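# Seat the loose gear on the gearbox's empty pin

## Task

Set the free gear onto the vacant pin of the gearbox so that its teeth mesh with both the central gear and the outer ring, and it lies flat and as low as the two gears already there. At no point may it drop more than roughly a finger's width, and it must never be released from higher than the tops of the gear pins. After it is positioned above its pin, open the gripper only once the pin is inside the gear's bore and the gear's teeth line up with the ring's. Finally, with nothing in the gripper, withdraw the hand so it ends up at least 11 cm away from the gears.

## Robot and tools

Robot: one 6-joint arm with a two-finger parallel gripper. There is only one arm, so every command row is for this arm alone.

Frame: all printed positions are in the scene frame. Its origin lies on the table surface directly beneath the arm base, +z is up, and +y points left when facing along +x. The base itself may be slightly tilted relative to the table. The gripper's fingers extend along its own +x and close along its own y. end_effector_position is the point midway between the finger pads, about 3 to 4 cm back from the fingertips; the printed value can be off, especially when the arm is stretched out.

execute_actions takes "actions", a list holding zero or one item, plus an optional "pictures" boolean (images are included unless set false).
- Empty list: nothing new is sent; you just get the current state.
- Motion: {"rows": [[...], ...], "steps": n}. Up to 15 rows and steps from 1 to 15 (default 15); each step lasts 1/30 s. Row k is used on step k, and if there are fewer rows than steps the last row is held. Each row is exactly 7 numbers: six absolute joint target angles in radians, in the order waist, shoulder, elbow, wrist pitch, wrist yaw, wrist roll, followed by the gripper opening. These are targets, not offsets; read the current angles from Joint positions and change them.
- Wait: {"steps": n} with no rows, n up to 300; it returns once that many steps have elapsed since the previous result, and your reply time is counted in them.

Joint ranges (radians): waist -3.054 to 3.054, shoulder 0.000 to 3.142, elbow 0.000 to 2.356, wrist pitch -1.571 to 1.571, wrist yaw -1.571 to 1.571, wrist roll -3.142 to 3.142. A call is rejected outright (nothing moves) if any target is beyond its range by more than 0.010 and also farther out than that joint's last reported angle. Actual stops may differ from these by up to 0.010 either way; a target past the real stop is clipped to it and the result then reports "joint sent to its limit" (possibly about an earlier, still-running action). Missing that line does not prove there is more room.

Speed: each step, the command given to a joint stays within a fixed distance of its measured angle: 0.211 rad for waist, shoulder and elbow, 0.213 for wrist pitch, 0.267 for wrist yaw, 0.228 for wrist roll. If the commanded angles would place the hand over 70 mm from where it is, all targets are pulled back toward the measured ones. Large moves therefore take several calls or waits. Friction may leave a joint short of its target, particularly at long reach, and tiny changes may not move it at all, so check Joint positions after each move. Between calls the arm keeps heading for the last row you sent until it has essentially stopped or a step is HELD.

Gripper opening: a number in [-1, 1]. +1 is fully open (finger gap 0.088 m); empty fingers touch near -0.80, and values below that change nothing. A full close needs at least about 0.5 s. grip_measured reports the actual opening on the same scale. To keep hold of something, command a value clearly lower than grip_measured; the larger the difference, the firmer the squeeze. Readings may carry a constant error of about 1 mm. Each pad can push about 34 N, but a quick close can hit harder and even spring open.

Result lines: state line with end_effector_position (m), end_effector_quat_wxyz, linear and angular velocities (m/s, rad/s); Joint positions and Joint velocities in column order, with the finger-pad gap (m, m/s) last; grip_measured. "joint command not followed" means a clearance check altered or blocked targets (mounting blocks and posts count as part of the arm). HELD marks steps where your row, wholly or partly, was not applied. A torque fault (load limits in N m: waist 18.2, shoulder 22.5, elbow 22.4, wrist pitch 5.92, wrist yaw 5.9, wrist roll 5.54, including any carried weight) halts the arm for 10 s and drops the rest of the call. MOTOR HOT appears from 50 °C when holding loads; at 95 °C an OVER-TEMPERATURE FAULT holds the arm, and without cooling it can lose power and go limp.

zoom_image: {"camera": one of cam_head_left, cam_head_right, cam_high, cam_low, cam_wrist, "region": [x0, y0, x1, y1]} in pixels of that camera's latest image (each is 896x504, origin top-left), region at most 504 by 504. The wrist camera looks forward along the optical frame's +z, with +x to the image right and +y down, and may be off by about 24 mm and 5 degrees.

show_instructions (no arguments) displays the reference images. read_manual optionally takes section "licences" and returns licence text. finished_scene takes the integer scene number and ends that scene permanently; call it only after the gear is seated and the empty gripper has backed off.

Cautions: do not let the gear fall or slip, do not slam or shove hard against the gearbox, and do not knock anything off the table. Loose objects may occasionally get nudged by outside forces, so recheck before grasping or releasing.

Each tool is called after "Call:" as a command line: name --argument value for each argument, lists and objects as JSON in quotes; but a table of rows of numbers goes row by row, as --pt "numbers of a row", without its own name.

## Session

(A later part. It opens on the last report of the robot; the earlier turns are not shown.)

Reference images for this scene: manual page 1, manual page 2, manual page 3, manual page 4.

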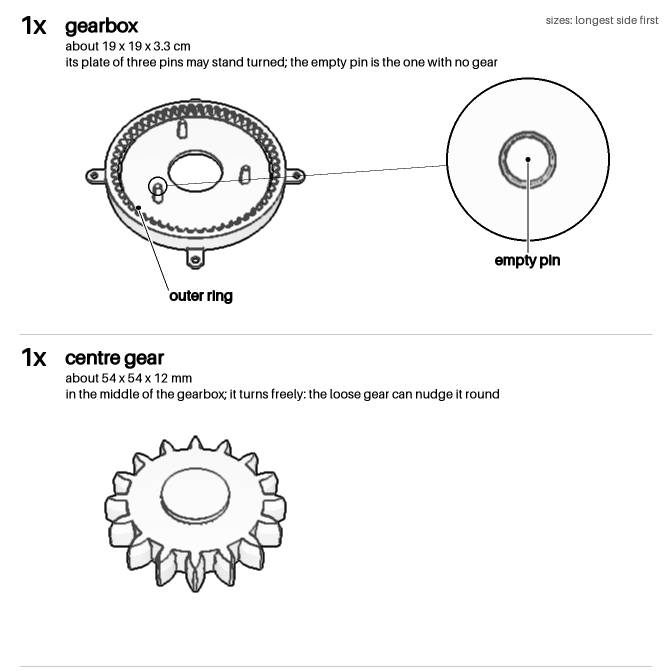

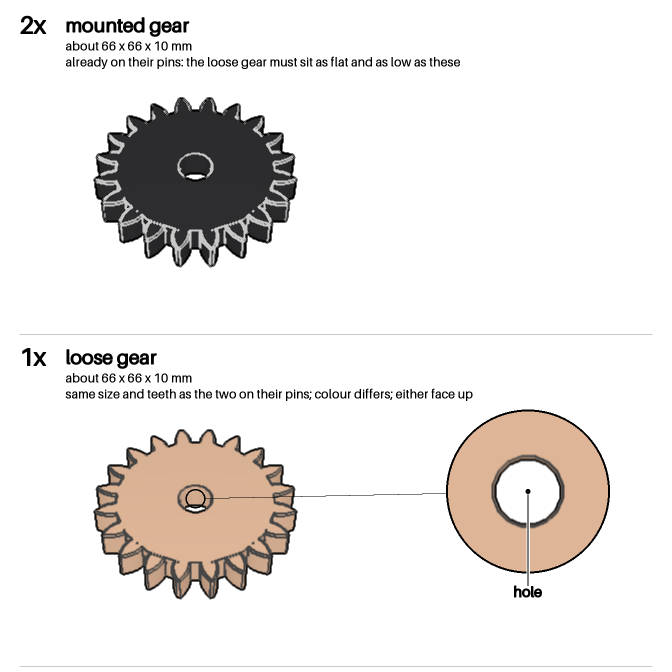

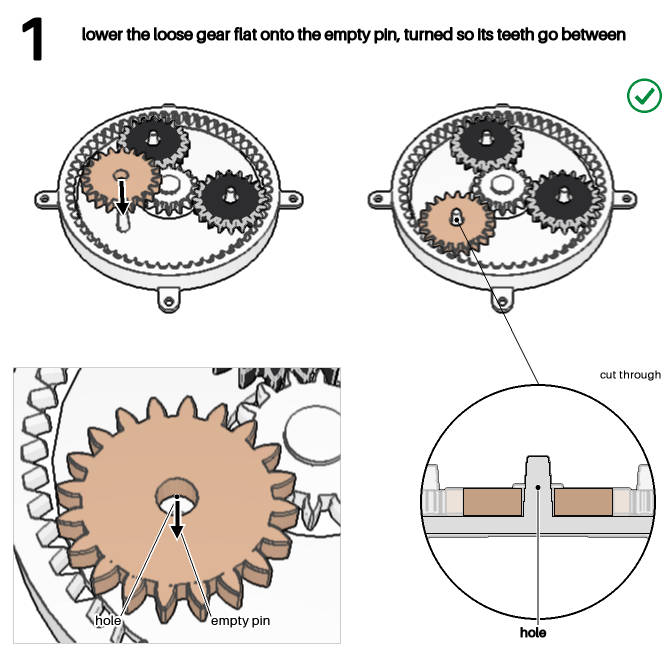

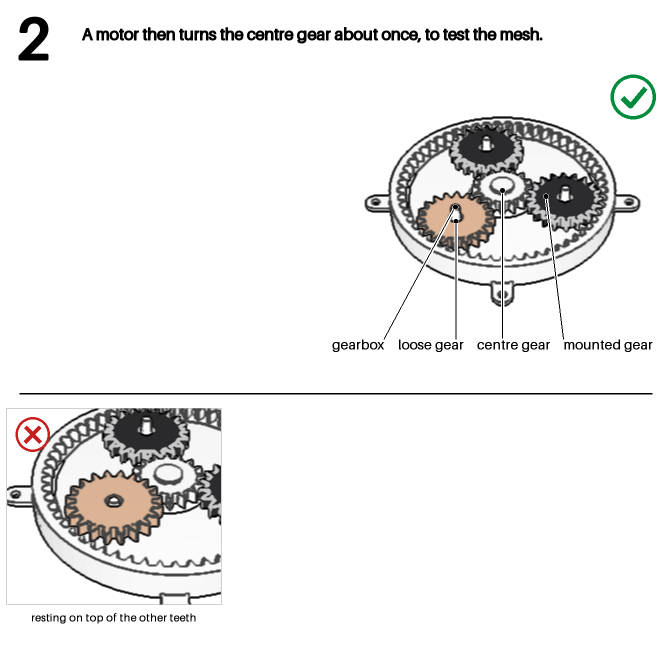

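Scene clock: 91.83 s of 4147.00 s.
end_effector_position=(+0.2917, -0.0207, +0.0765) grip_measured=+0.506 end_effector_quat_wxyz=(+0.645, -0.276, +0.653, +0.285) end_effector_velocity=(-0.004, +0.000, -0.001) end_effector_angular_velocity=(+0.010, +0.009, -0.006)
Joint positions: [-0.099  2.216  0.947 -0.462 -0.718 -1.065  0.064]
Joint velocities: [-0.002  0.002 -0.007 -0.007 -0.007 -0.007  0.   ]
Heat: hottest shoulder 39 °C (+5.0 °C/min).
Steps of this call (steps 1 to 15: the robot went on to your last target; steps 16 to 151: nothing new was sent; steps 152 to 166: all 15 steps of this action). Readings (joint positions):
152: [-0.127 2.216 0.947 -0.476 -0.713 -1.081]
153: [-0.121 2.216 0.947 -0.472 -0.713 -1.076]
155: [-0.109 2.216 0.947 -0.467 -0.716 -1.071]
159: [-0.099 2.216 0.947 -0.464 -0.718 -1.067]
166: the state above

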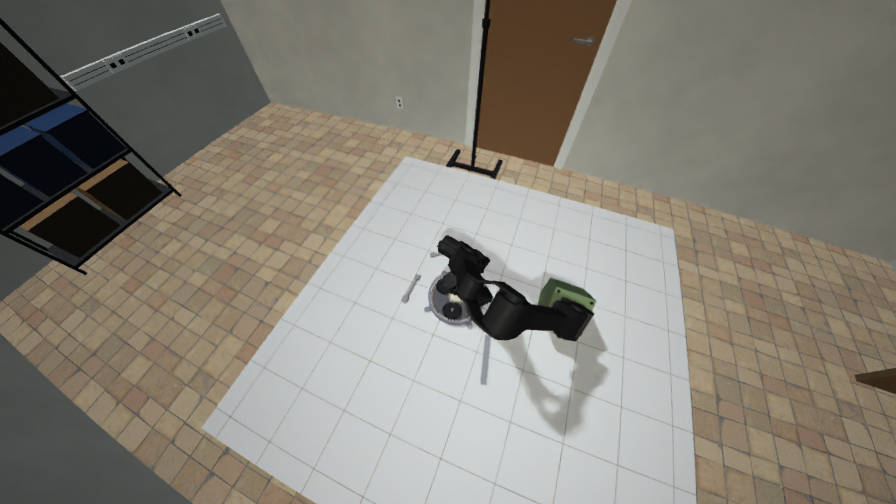

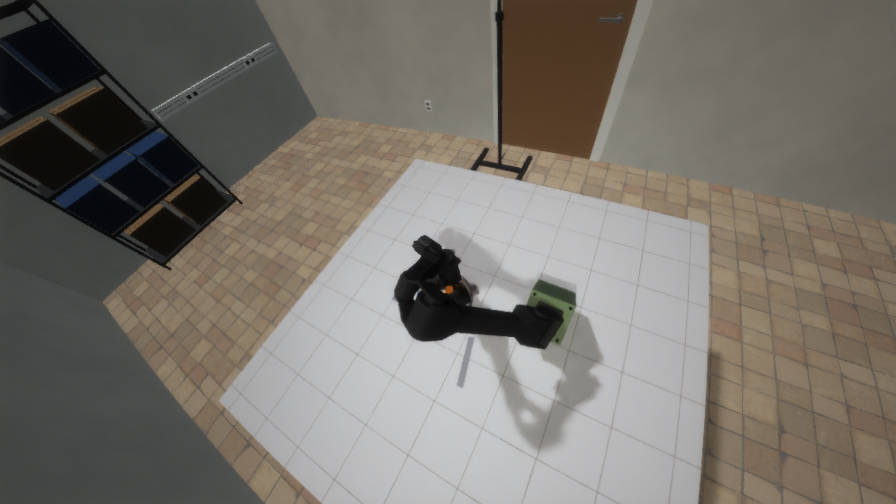

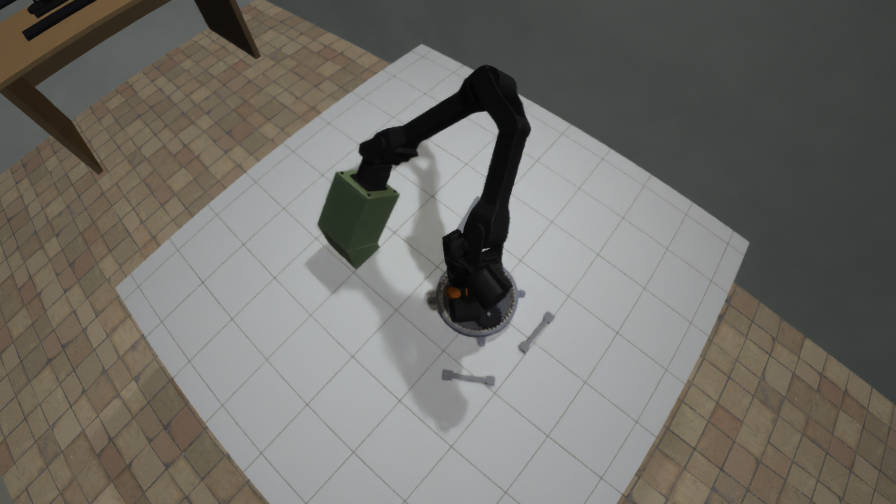

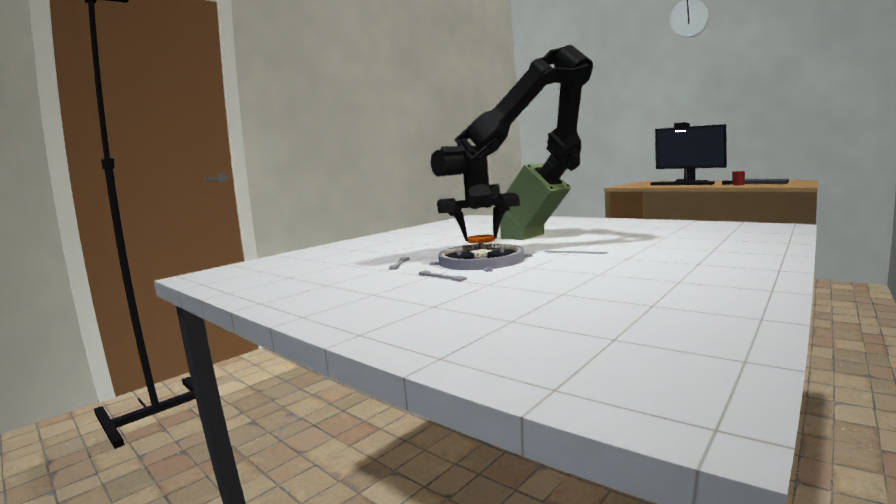

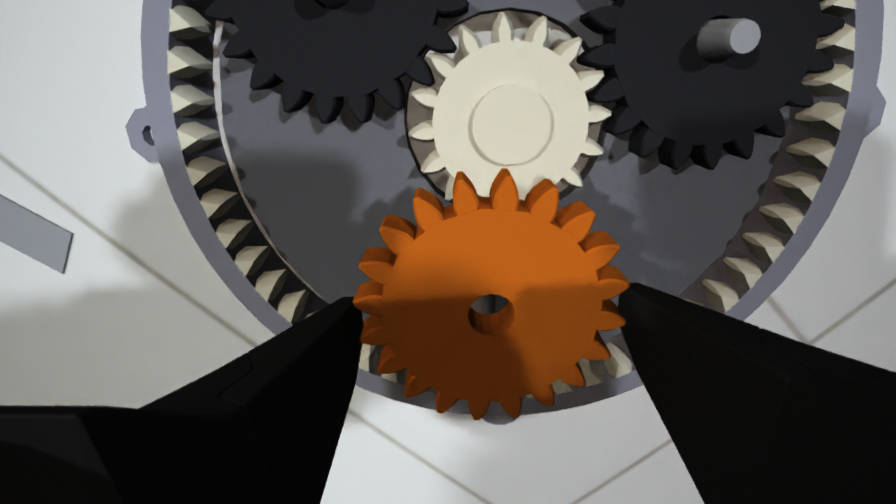

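Call:
execute_actions --actions '[{"rows":[[-0.118,2.224,0.925,-0.455,-0.718,-1.07,0.2]],"steps":15}]'

Call:
zoom_image --camera "cam_wrist" --region '[350,140,650,440]'

Scene clock: 101.60 s of 4147.00 s.
end_effector_position=(+0.2868, -0.0241, +0.0769) grip_measured=+0.505 end_effector_quat_wxyz=(+0.648, -0.270, +0.655, +0.280) end_effector_velocity=(-0.003, +0.001, +0.000) end_effector_angular_velocity=(+0.010, +0.005, +0.012)
Joint positions: [-0.112  2.217  0.931 -0.456 -0.719 -1.065  0.064]
Joint velocities: [-0.002 -0.002 -0.007 -0.007 -0.007 -0.022 -0.001]
Heat: hottest shoulder 39 °C (+5.0 °C/min).
Steps of this call (steps 1 to 15: the robot went on to your last target; steps 16 to 278: nothing new was sent; steps 279 to 293: all 15 steps of this action). Readings (joint positions):
279: [-0.098 2.217 0.946 -0.460 -0.719 -1.064]
280: [-0.100 2.217 0.944 -0.458 -0.719 -1.064]
282: [-0.106 2.217 0.939 -0.458 -0.719 -1.064]
286: [-0.111 2.217 0.932 -0.457 -0.719 -1.064]
293: the state above

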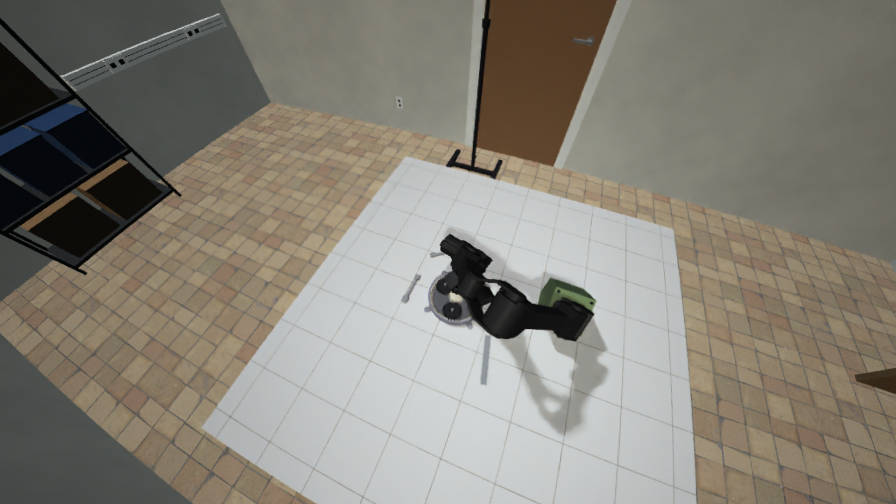

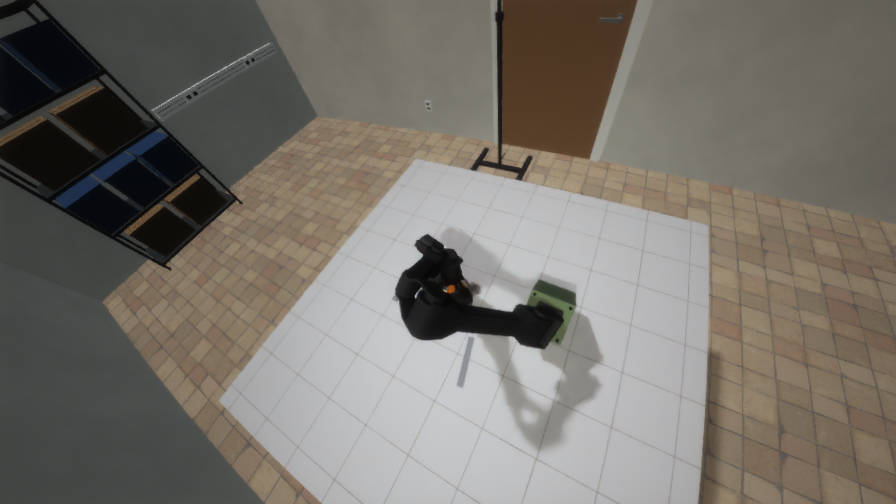

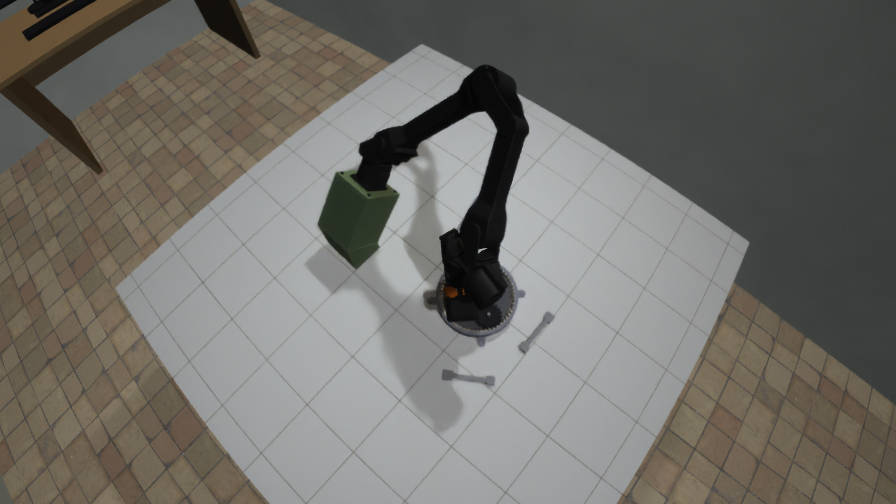

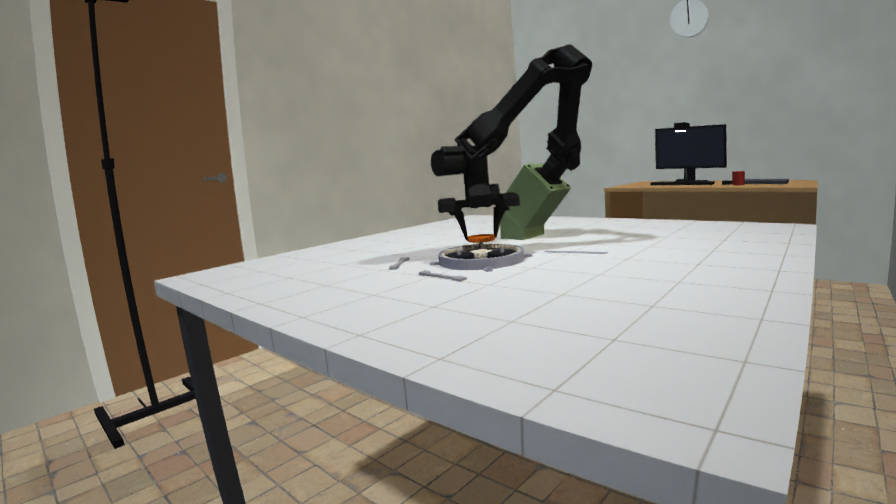

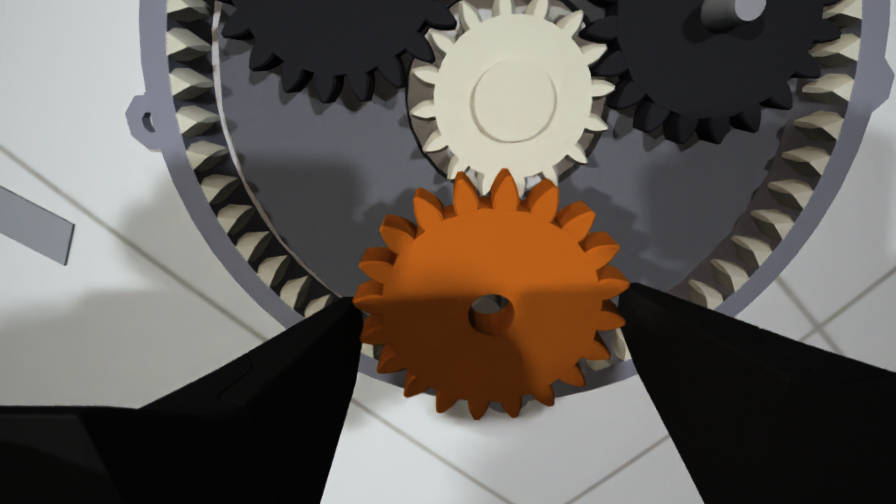

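Region (350, 140, 650, 440) of cam_wrist's 896x504 image, scaled by 1.680, with more detail than that image has.

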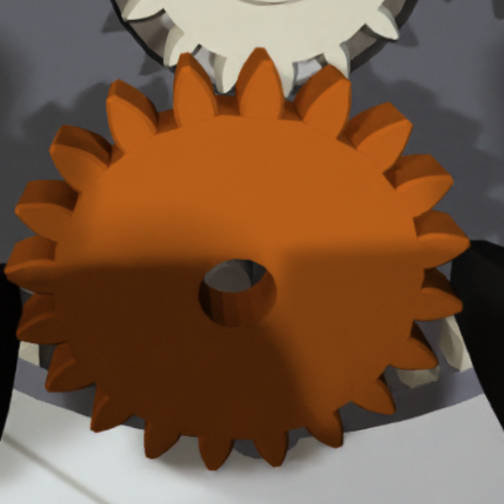

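Call:
execute_actions --actions '[{"rows":[[-0.112,2.224,0.911,-0.442,-0.718,-1.07,0.2]],"steps":15}]'

Call:
zoom_image --camera "cam_wrist" --region '[350,140,650,440]'

Scene clock: 107.20 s of 4147.00 s.
end_effector_position=(+0.2832, -0.0249, +0.0752) grip_measured=+0.505 end_effector_quat_wxyz=(+0.648, -0.269, +0.656, +0.279) end_effector_velocity=(-0.001, +0.001, +0.001) end_effector_angular_velocity=(+0.009, +0.002, +0.001)
Joint positions: [-0.112  2.218  0.917 -0.444 -0.719 -1.066  0.064]
Joint velocities: [-0.002 -0.002 -0.002 -0.007 -0.007 -0.007 -0.   ]
Heat: hottest waist 38 °C (+3.0 °C/min).
Steps of this call (steps 1 to 15: the robot went on to your last target; steps 16 to 153: nothing new was sent; steps 154 to 168: all 15 steps of this action). Readings (joint positions):
154: [-0.113 2.218 0.929 -0.453 -0.719 -1.066]
155: [-0.113 2.218 0.926 -0.450 -0.719 -1.066]
157: [-0.113 2.218 0.922 -0.448 -0.719 -1.066]
161: [-0.112 2.218 0.917 -0.445 -0.719 -1.066]
168: the state above

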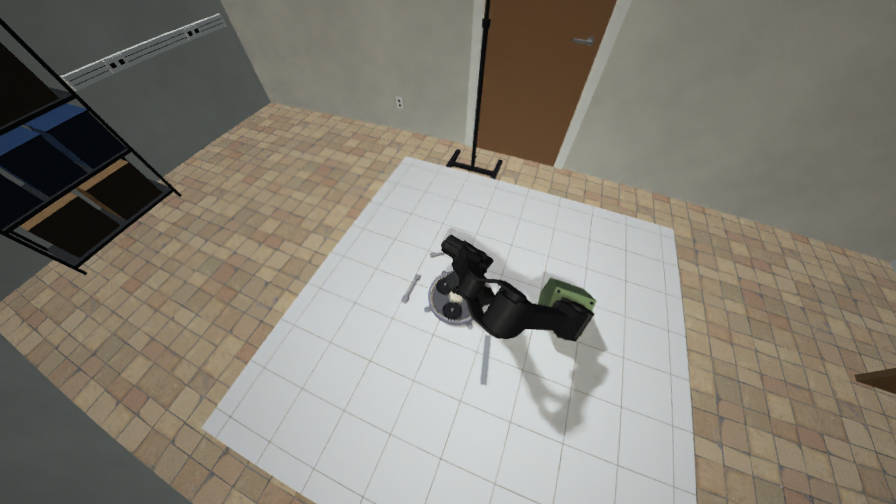

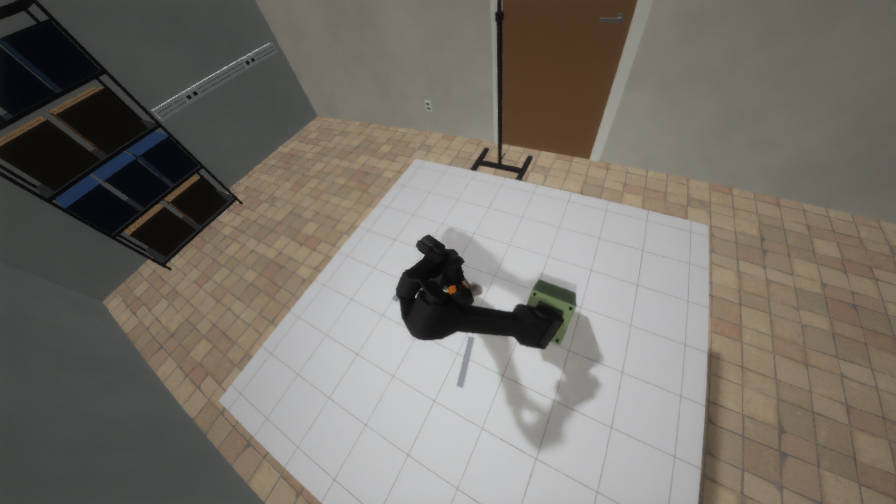

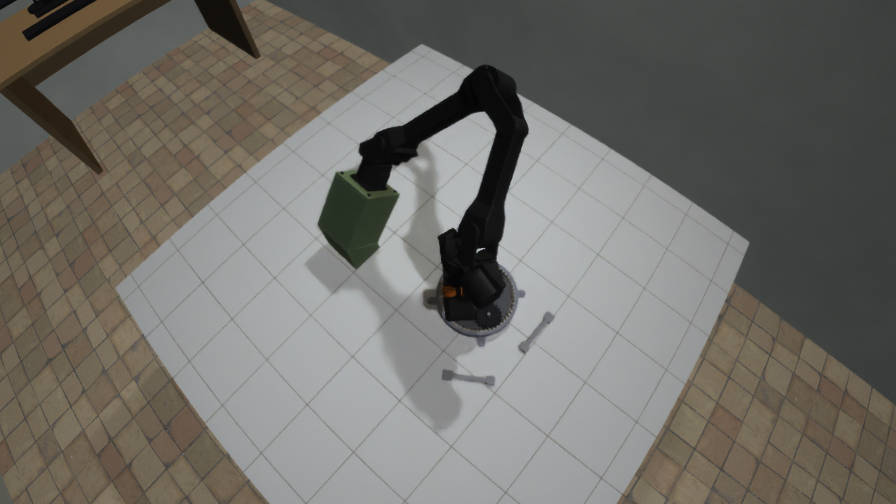

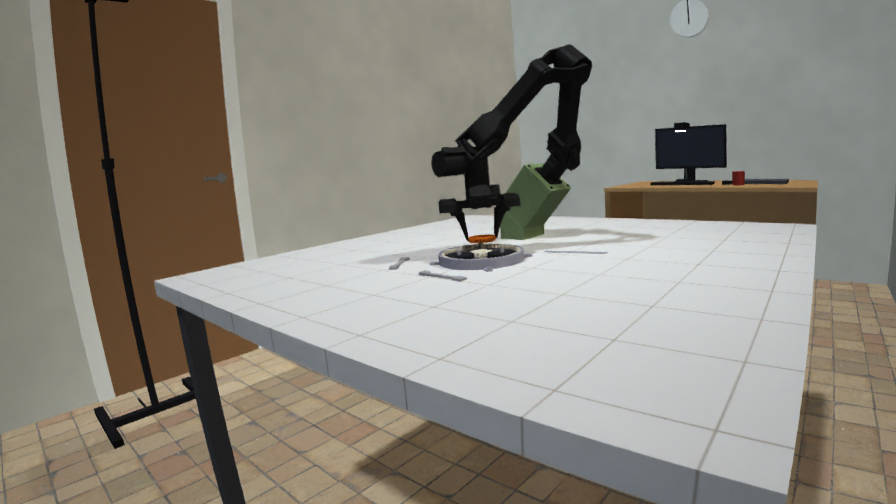

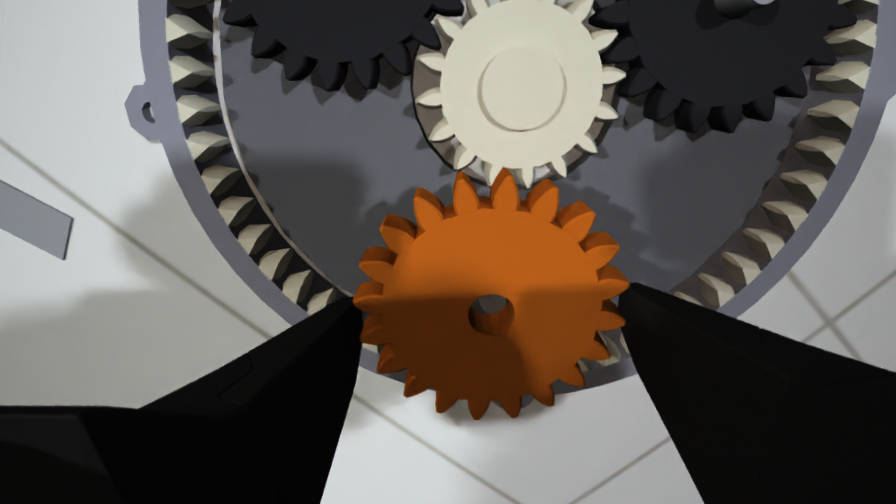

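Region (350, 140, 650, 440) of cam_wrist's 896x504 image, scaled by 1.680, with more detail than that image has.

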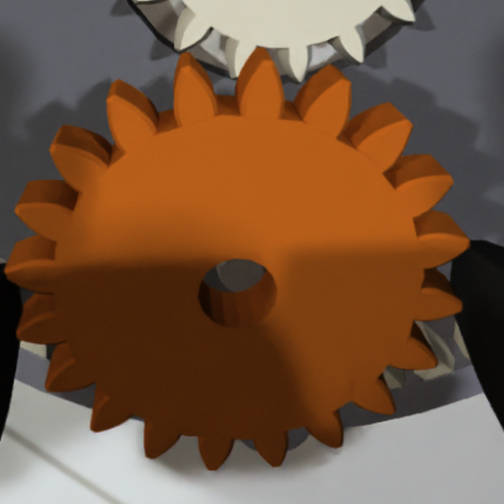

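Call:
execute_actions --actions '[{"rows":[[-0.108,2.228,0.909,-0.438,-0.72,-1.07,0.2],[-0.105,2.231,0.907,-0.433,-0.72,-1.07,0.2],[-0.102,2.234,0.906,-0.428,-0.72,-1.07,0.2]],"steps":15}]'

Call:
zoom_image --camera "cam_wrist" --region '[350,140,650,440]'

Scene clock: 111.90 s of 4147.00 s.
end_effector_position=(+0.2816, -0.0244, +0.0711) grip_measured=+0.505 end_effector_quat_wxyz=(+0.644, -0.271, +0.657, +0.283) end_effector_velocity=(-0.008, +0.001, +0.001) end_effector_angular_velocity=(-0.000, +0.027, -0.004)
Joint positions: [-0.102  2.225  0.911 -0.429 -0.719 -1.066  0.064]
Joint velocities: [-0.002 -0.007 -0.007 -0.037  0.007 -0.022 -0.   ]
Heat: hottest waist 38 °C (+3.0 °C/min).
Steps of this call (steps 1 to 15: the robot went on to your last target; steps 16 to 126: nothing new was sent; steps 127 to 141: all 15 steps of this action). Readings (joint positions):
127: [-0.112 2.218 0.916 -0.443 -0.719 -1.066]
128: [-0.111 2.218 0.915 -0.441 -0.719 -1.066]
130: [-0.108 2.220 0.914 -0.436 -0.719 -1.066]
134: [-0.103 2.224 0.912 -0.432 -0.719 -1.066]
141: the state above

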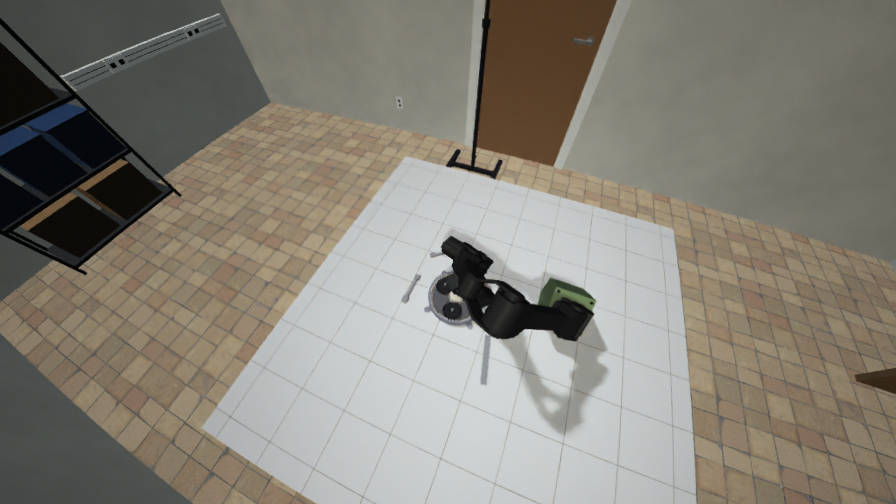

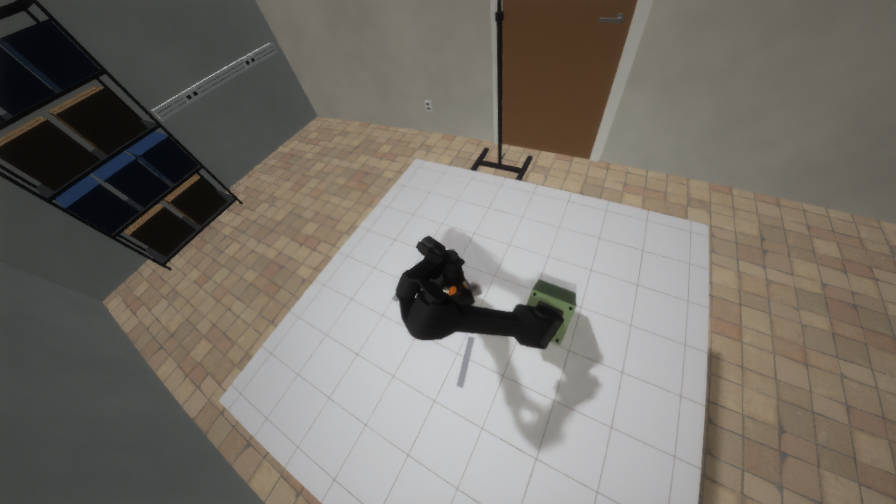

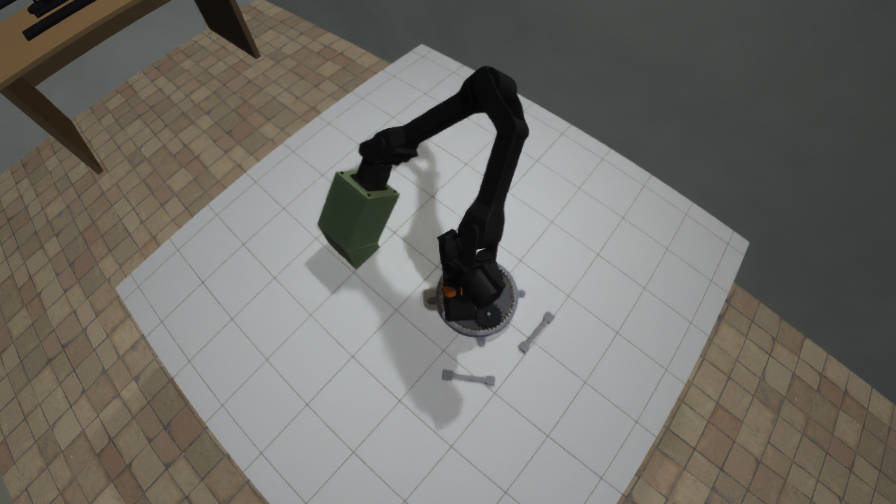

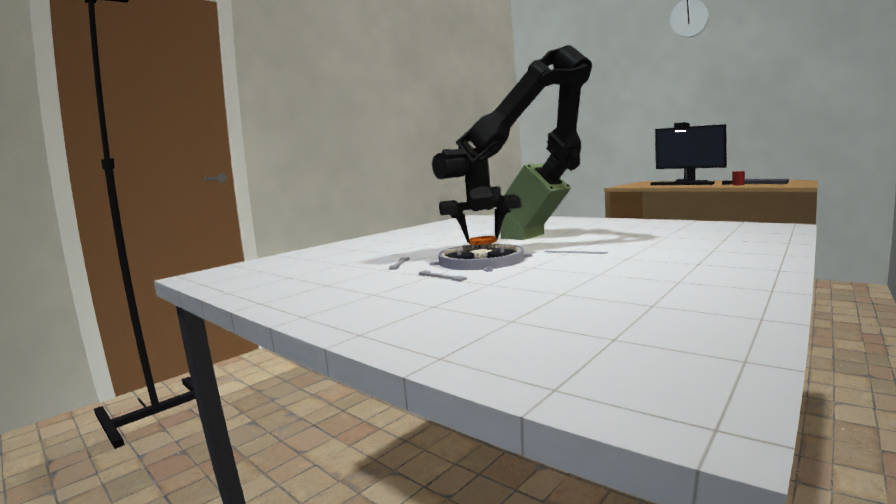

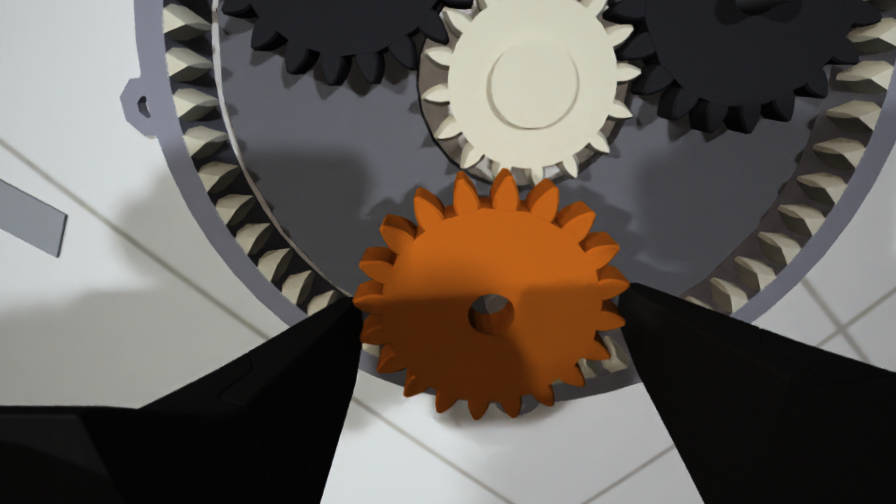

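Region (350, 140, 650, 440) of cam_wrist's 896x504 image, scaled by 1.680, with more detail than that image has.

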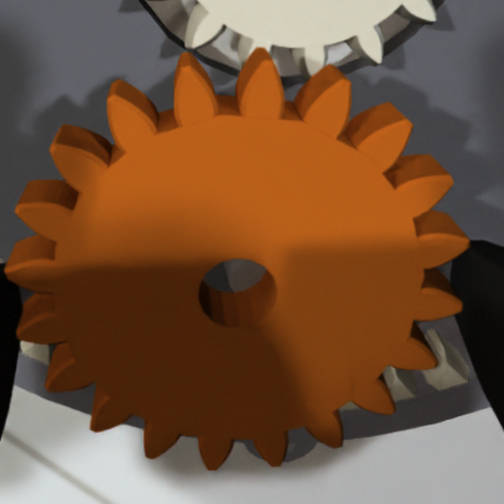

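Call:
execute_actions --actions '[{"rows":[[-0.114,2.234,0.906,-0.422,-0.72,-1.07,0.2]],"steps":15}]'

Call:
zoom_image --camera "cam_wrist" --region '[350,140,650,440]'

Scene clock: 117.77 s of 4147.00 s.
end_effector_position=(+0.2826, -0.0261, +0.0720) grip_measured=+0.505 end_effector_quat_wxyz=(+0.647, -0.272, +0.654, +0.281) end_effector_velocity=(-0.001, +0.001, +0.001) end_effector_angular_velocity=(+0.008, +0.002, +0.001)
Joint positions: [-0.108  2.226  0.911 -0.424 -0.719 -1.066  0.064]
Joint velocities: [-0.002 -0.002 -0.002 -0.007 -0.007 -0.007  0.   ]
Heat: hottest waist 38 °C (+2.0 °C/min).
Steps of this call (steps 1 to 15: the robot went on to your last target; steps 16 to 161: nothing new was sent; steps 162 to 176: all 15 steps of this action). Readings (joint positions):
162: [-0.102 2.226 0.911 -0.429 -0.719 -1.066]
163: [-0.102 2.226 0.911 -0.427 -0.719 -1.066]
165: [-0.104 2.226 0.911 -0.426 -0.719 -1.066]
169: [-0.108 2.226 0.911 -0.424 -0.719 -1.066]
176: the state above

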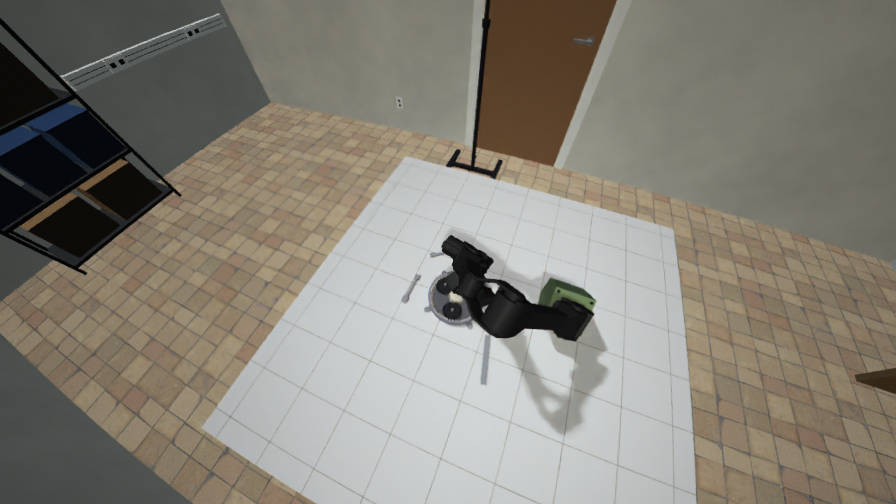

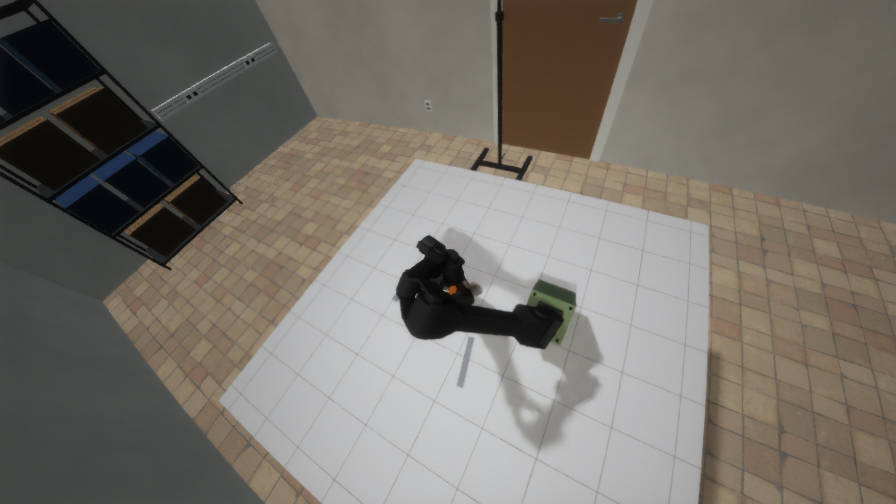

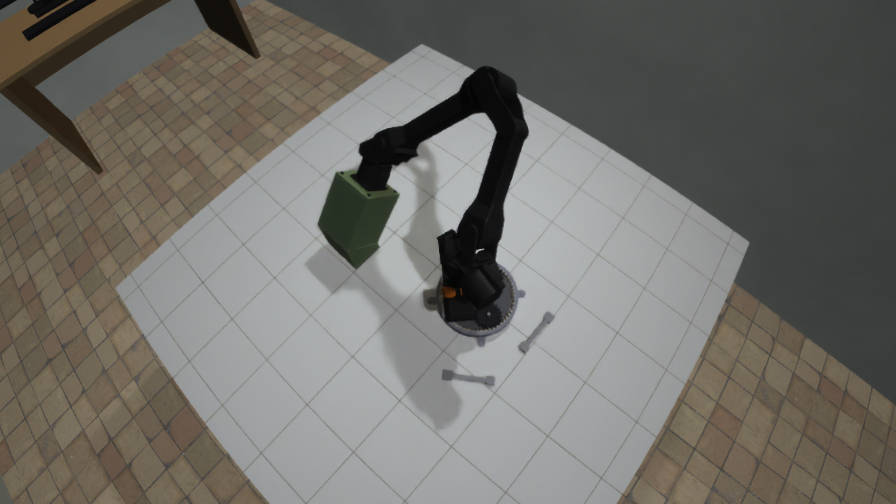

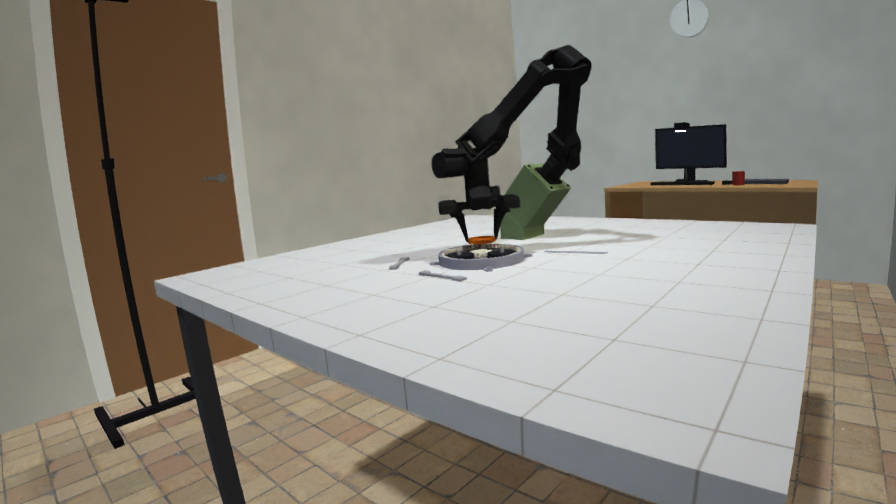

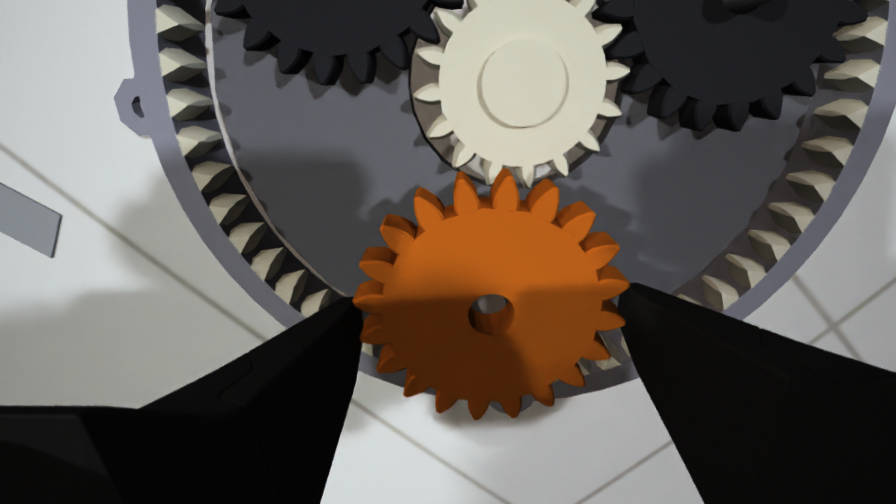

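Region (350, 140, 650, 440) of cam_wrist's 896x504 image, scaled by 1.680, with more detail than that image has.

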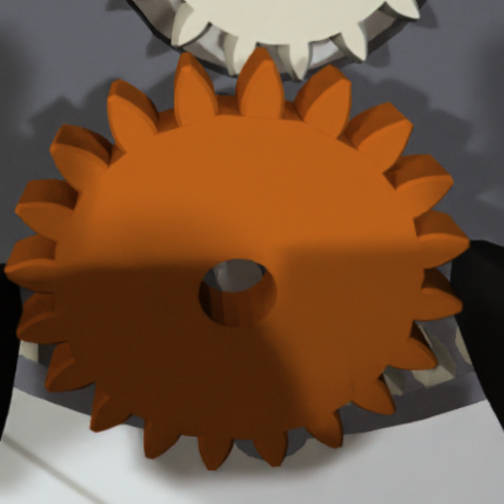

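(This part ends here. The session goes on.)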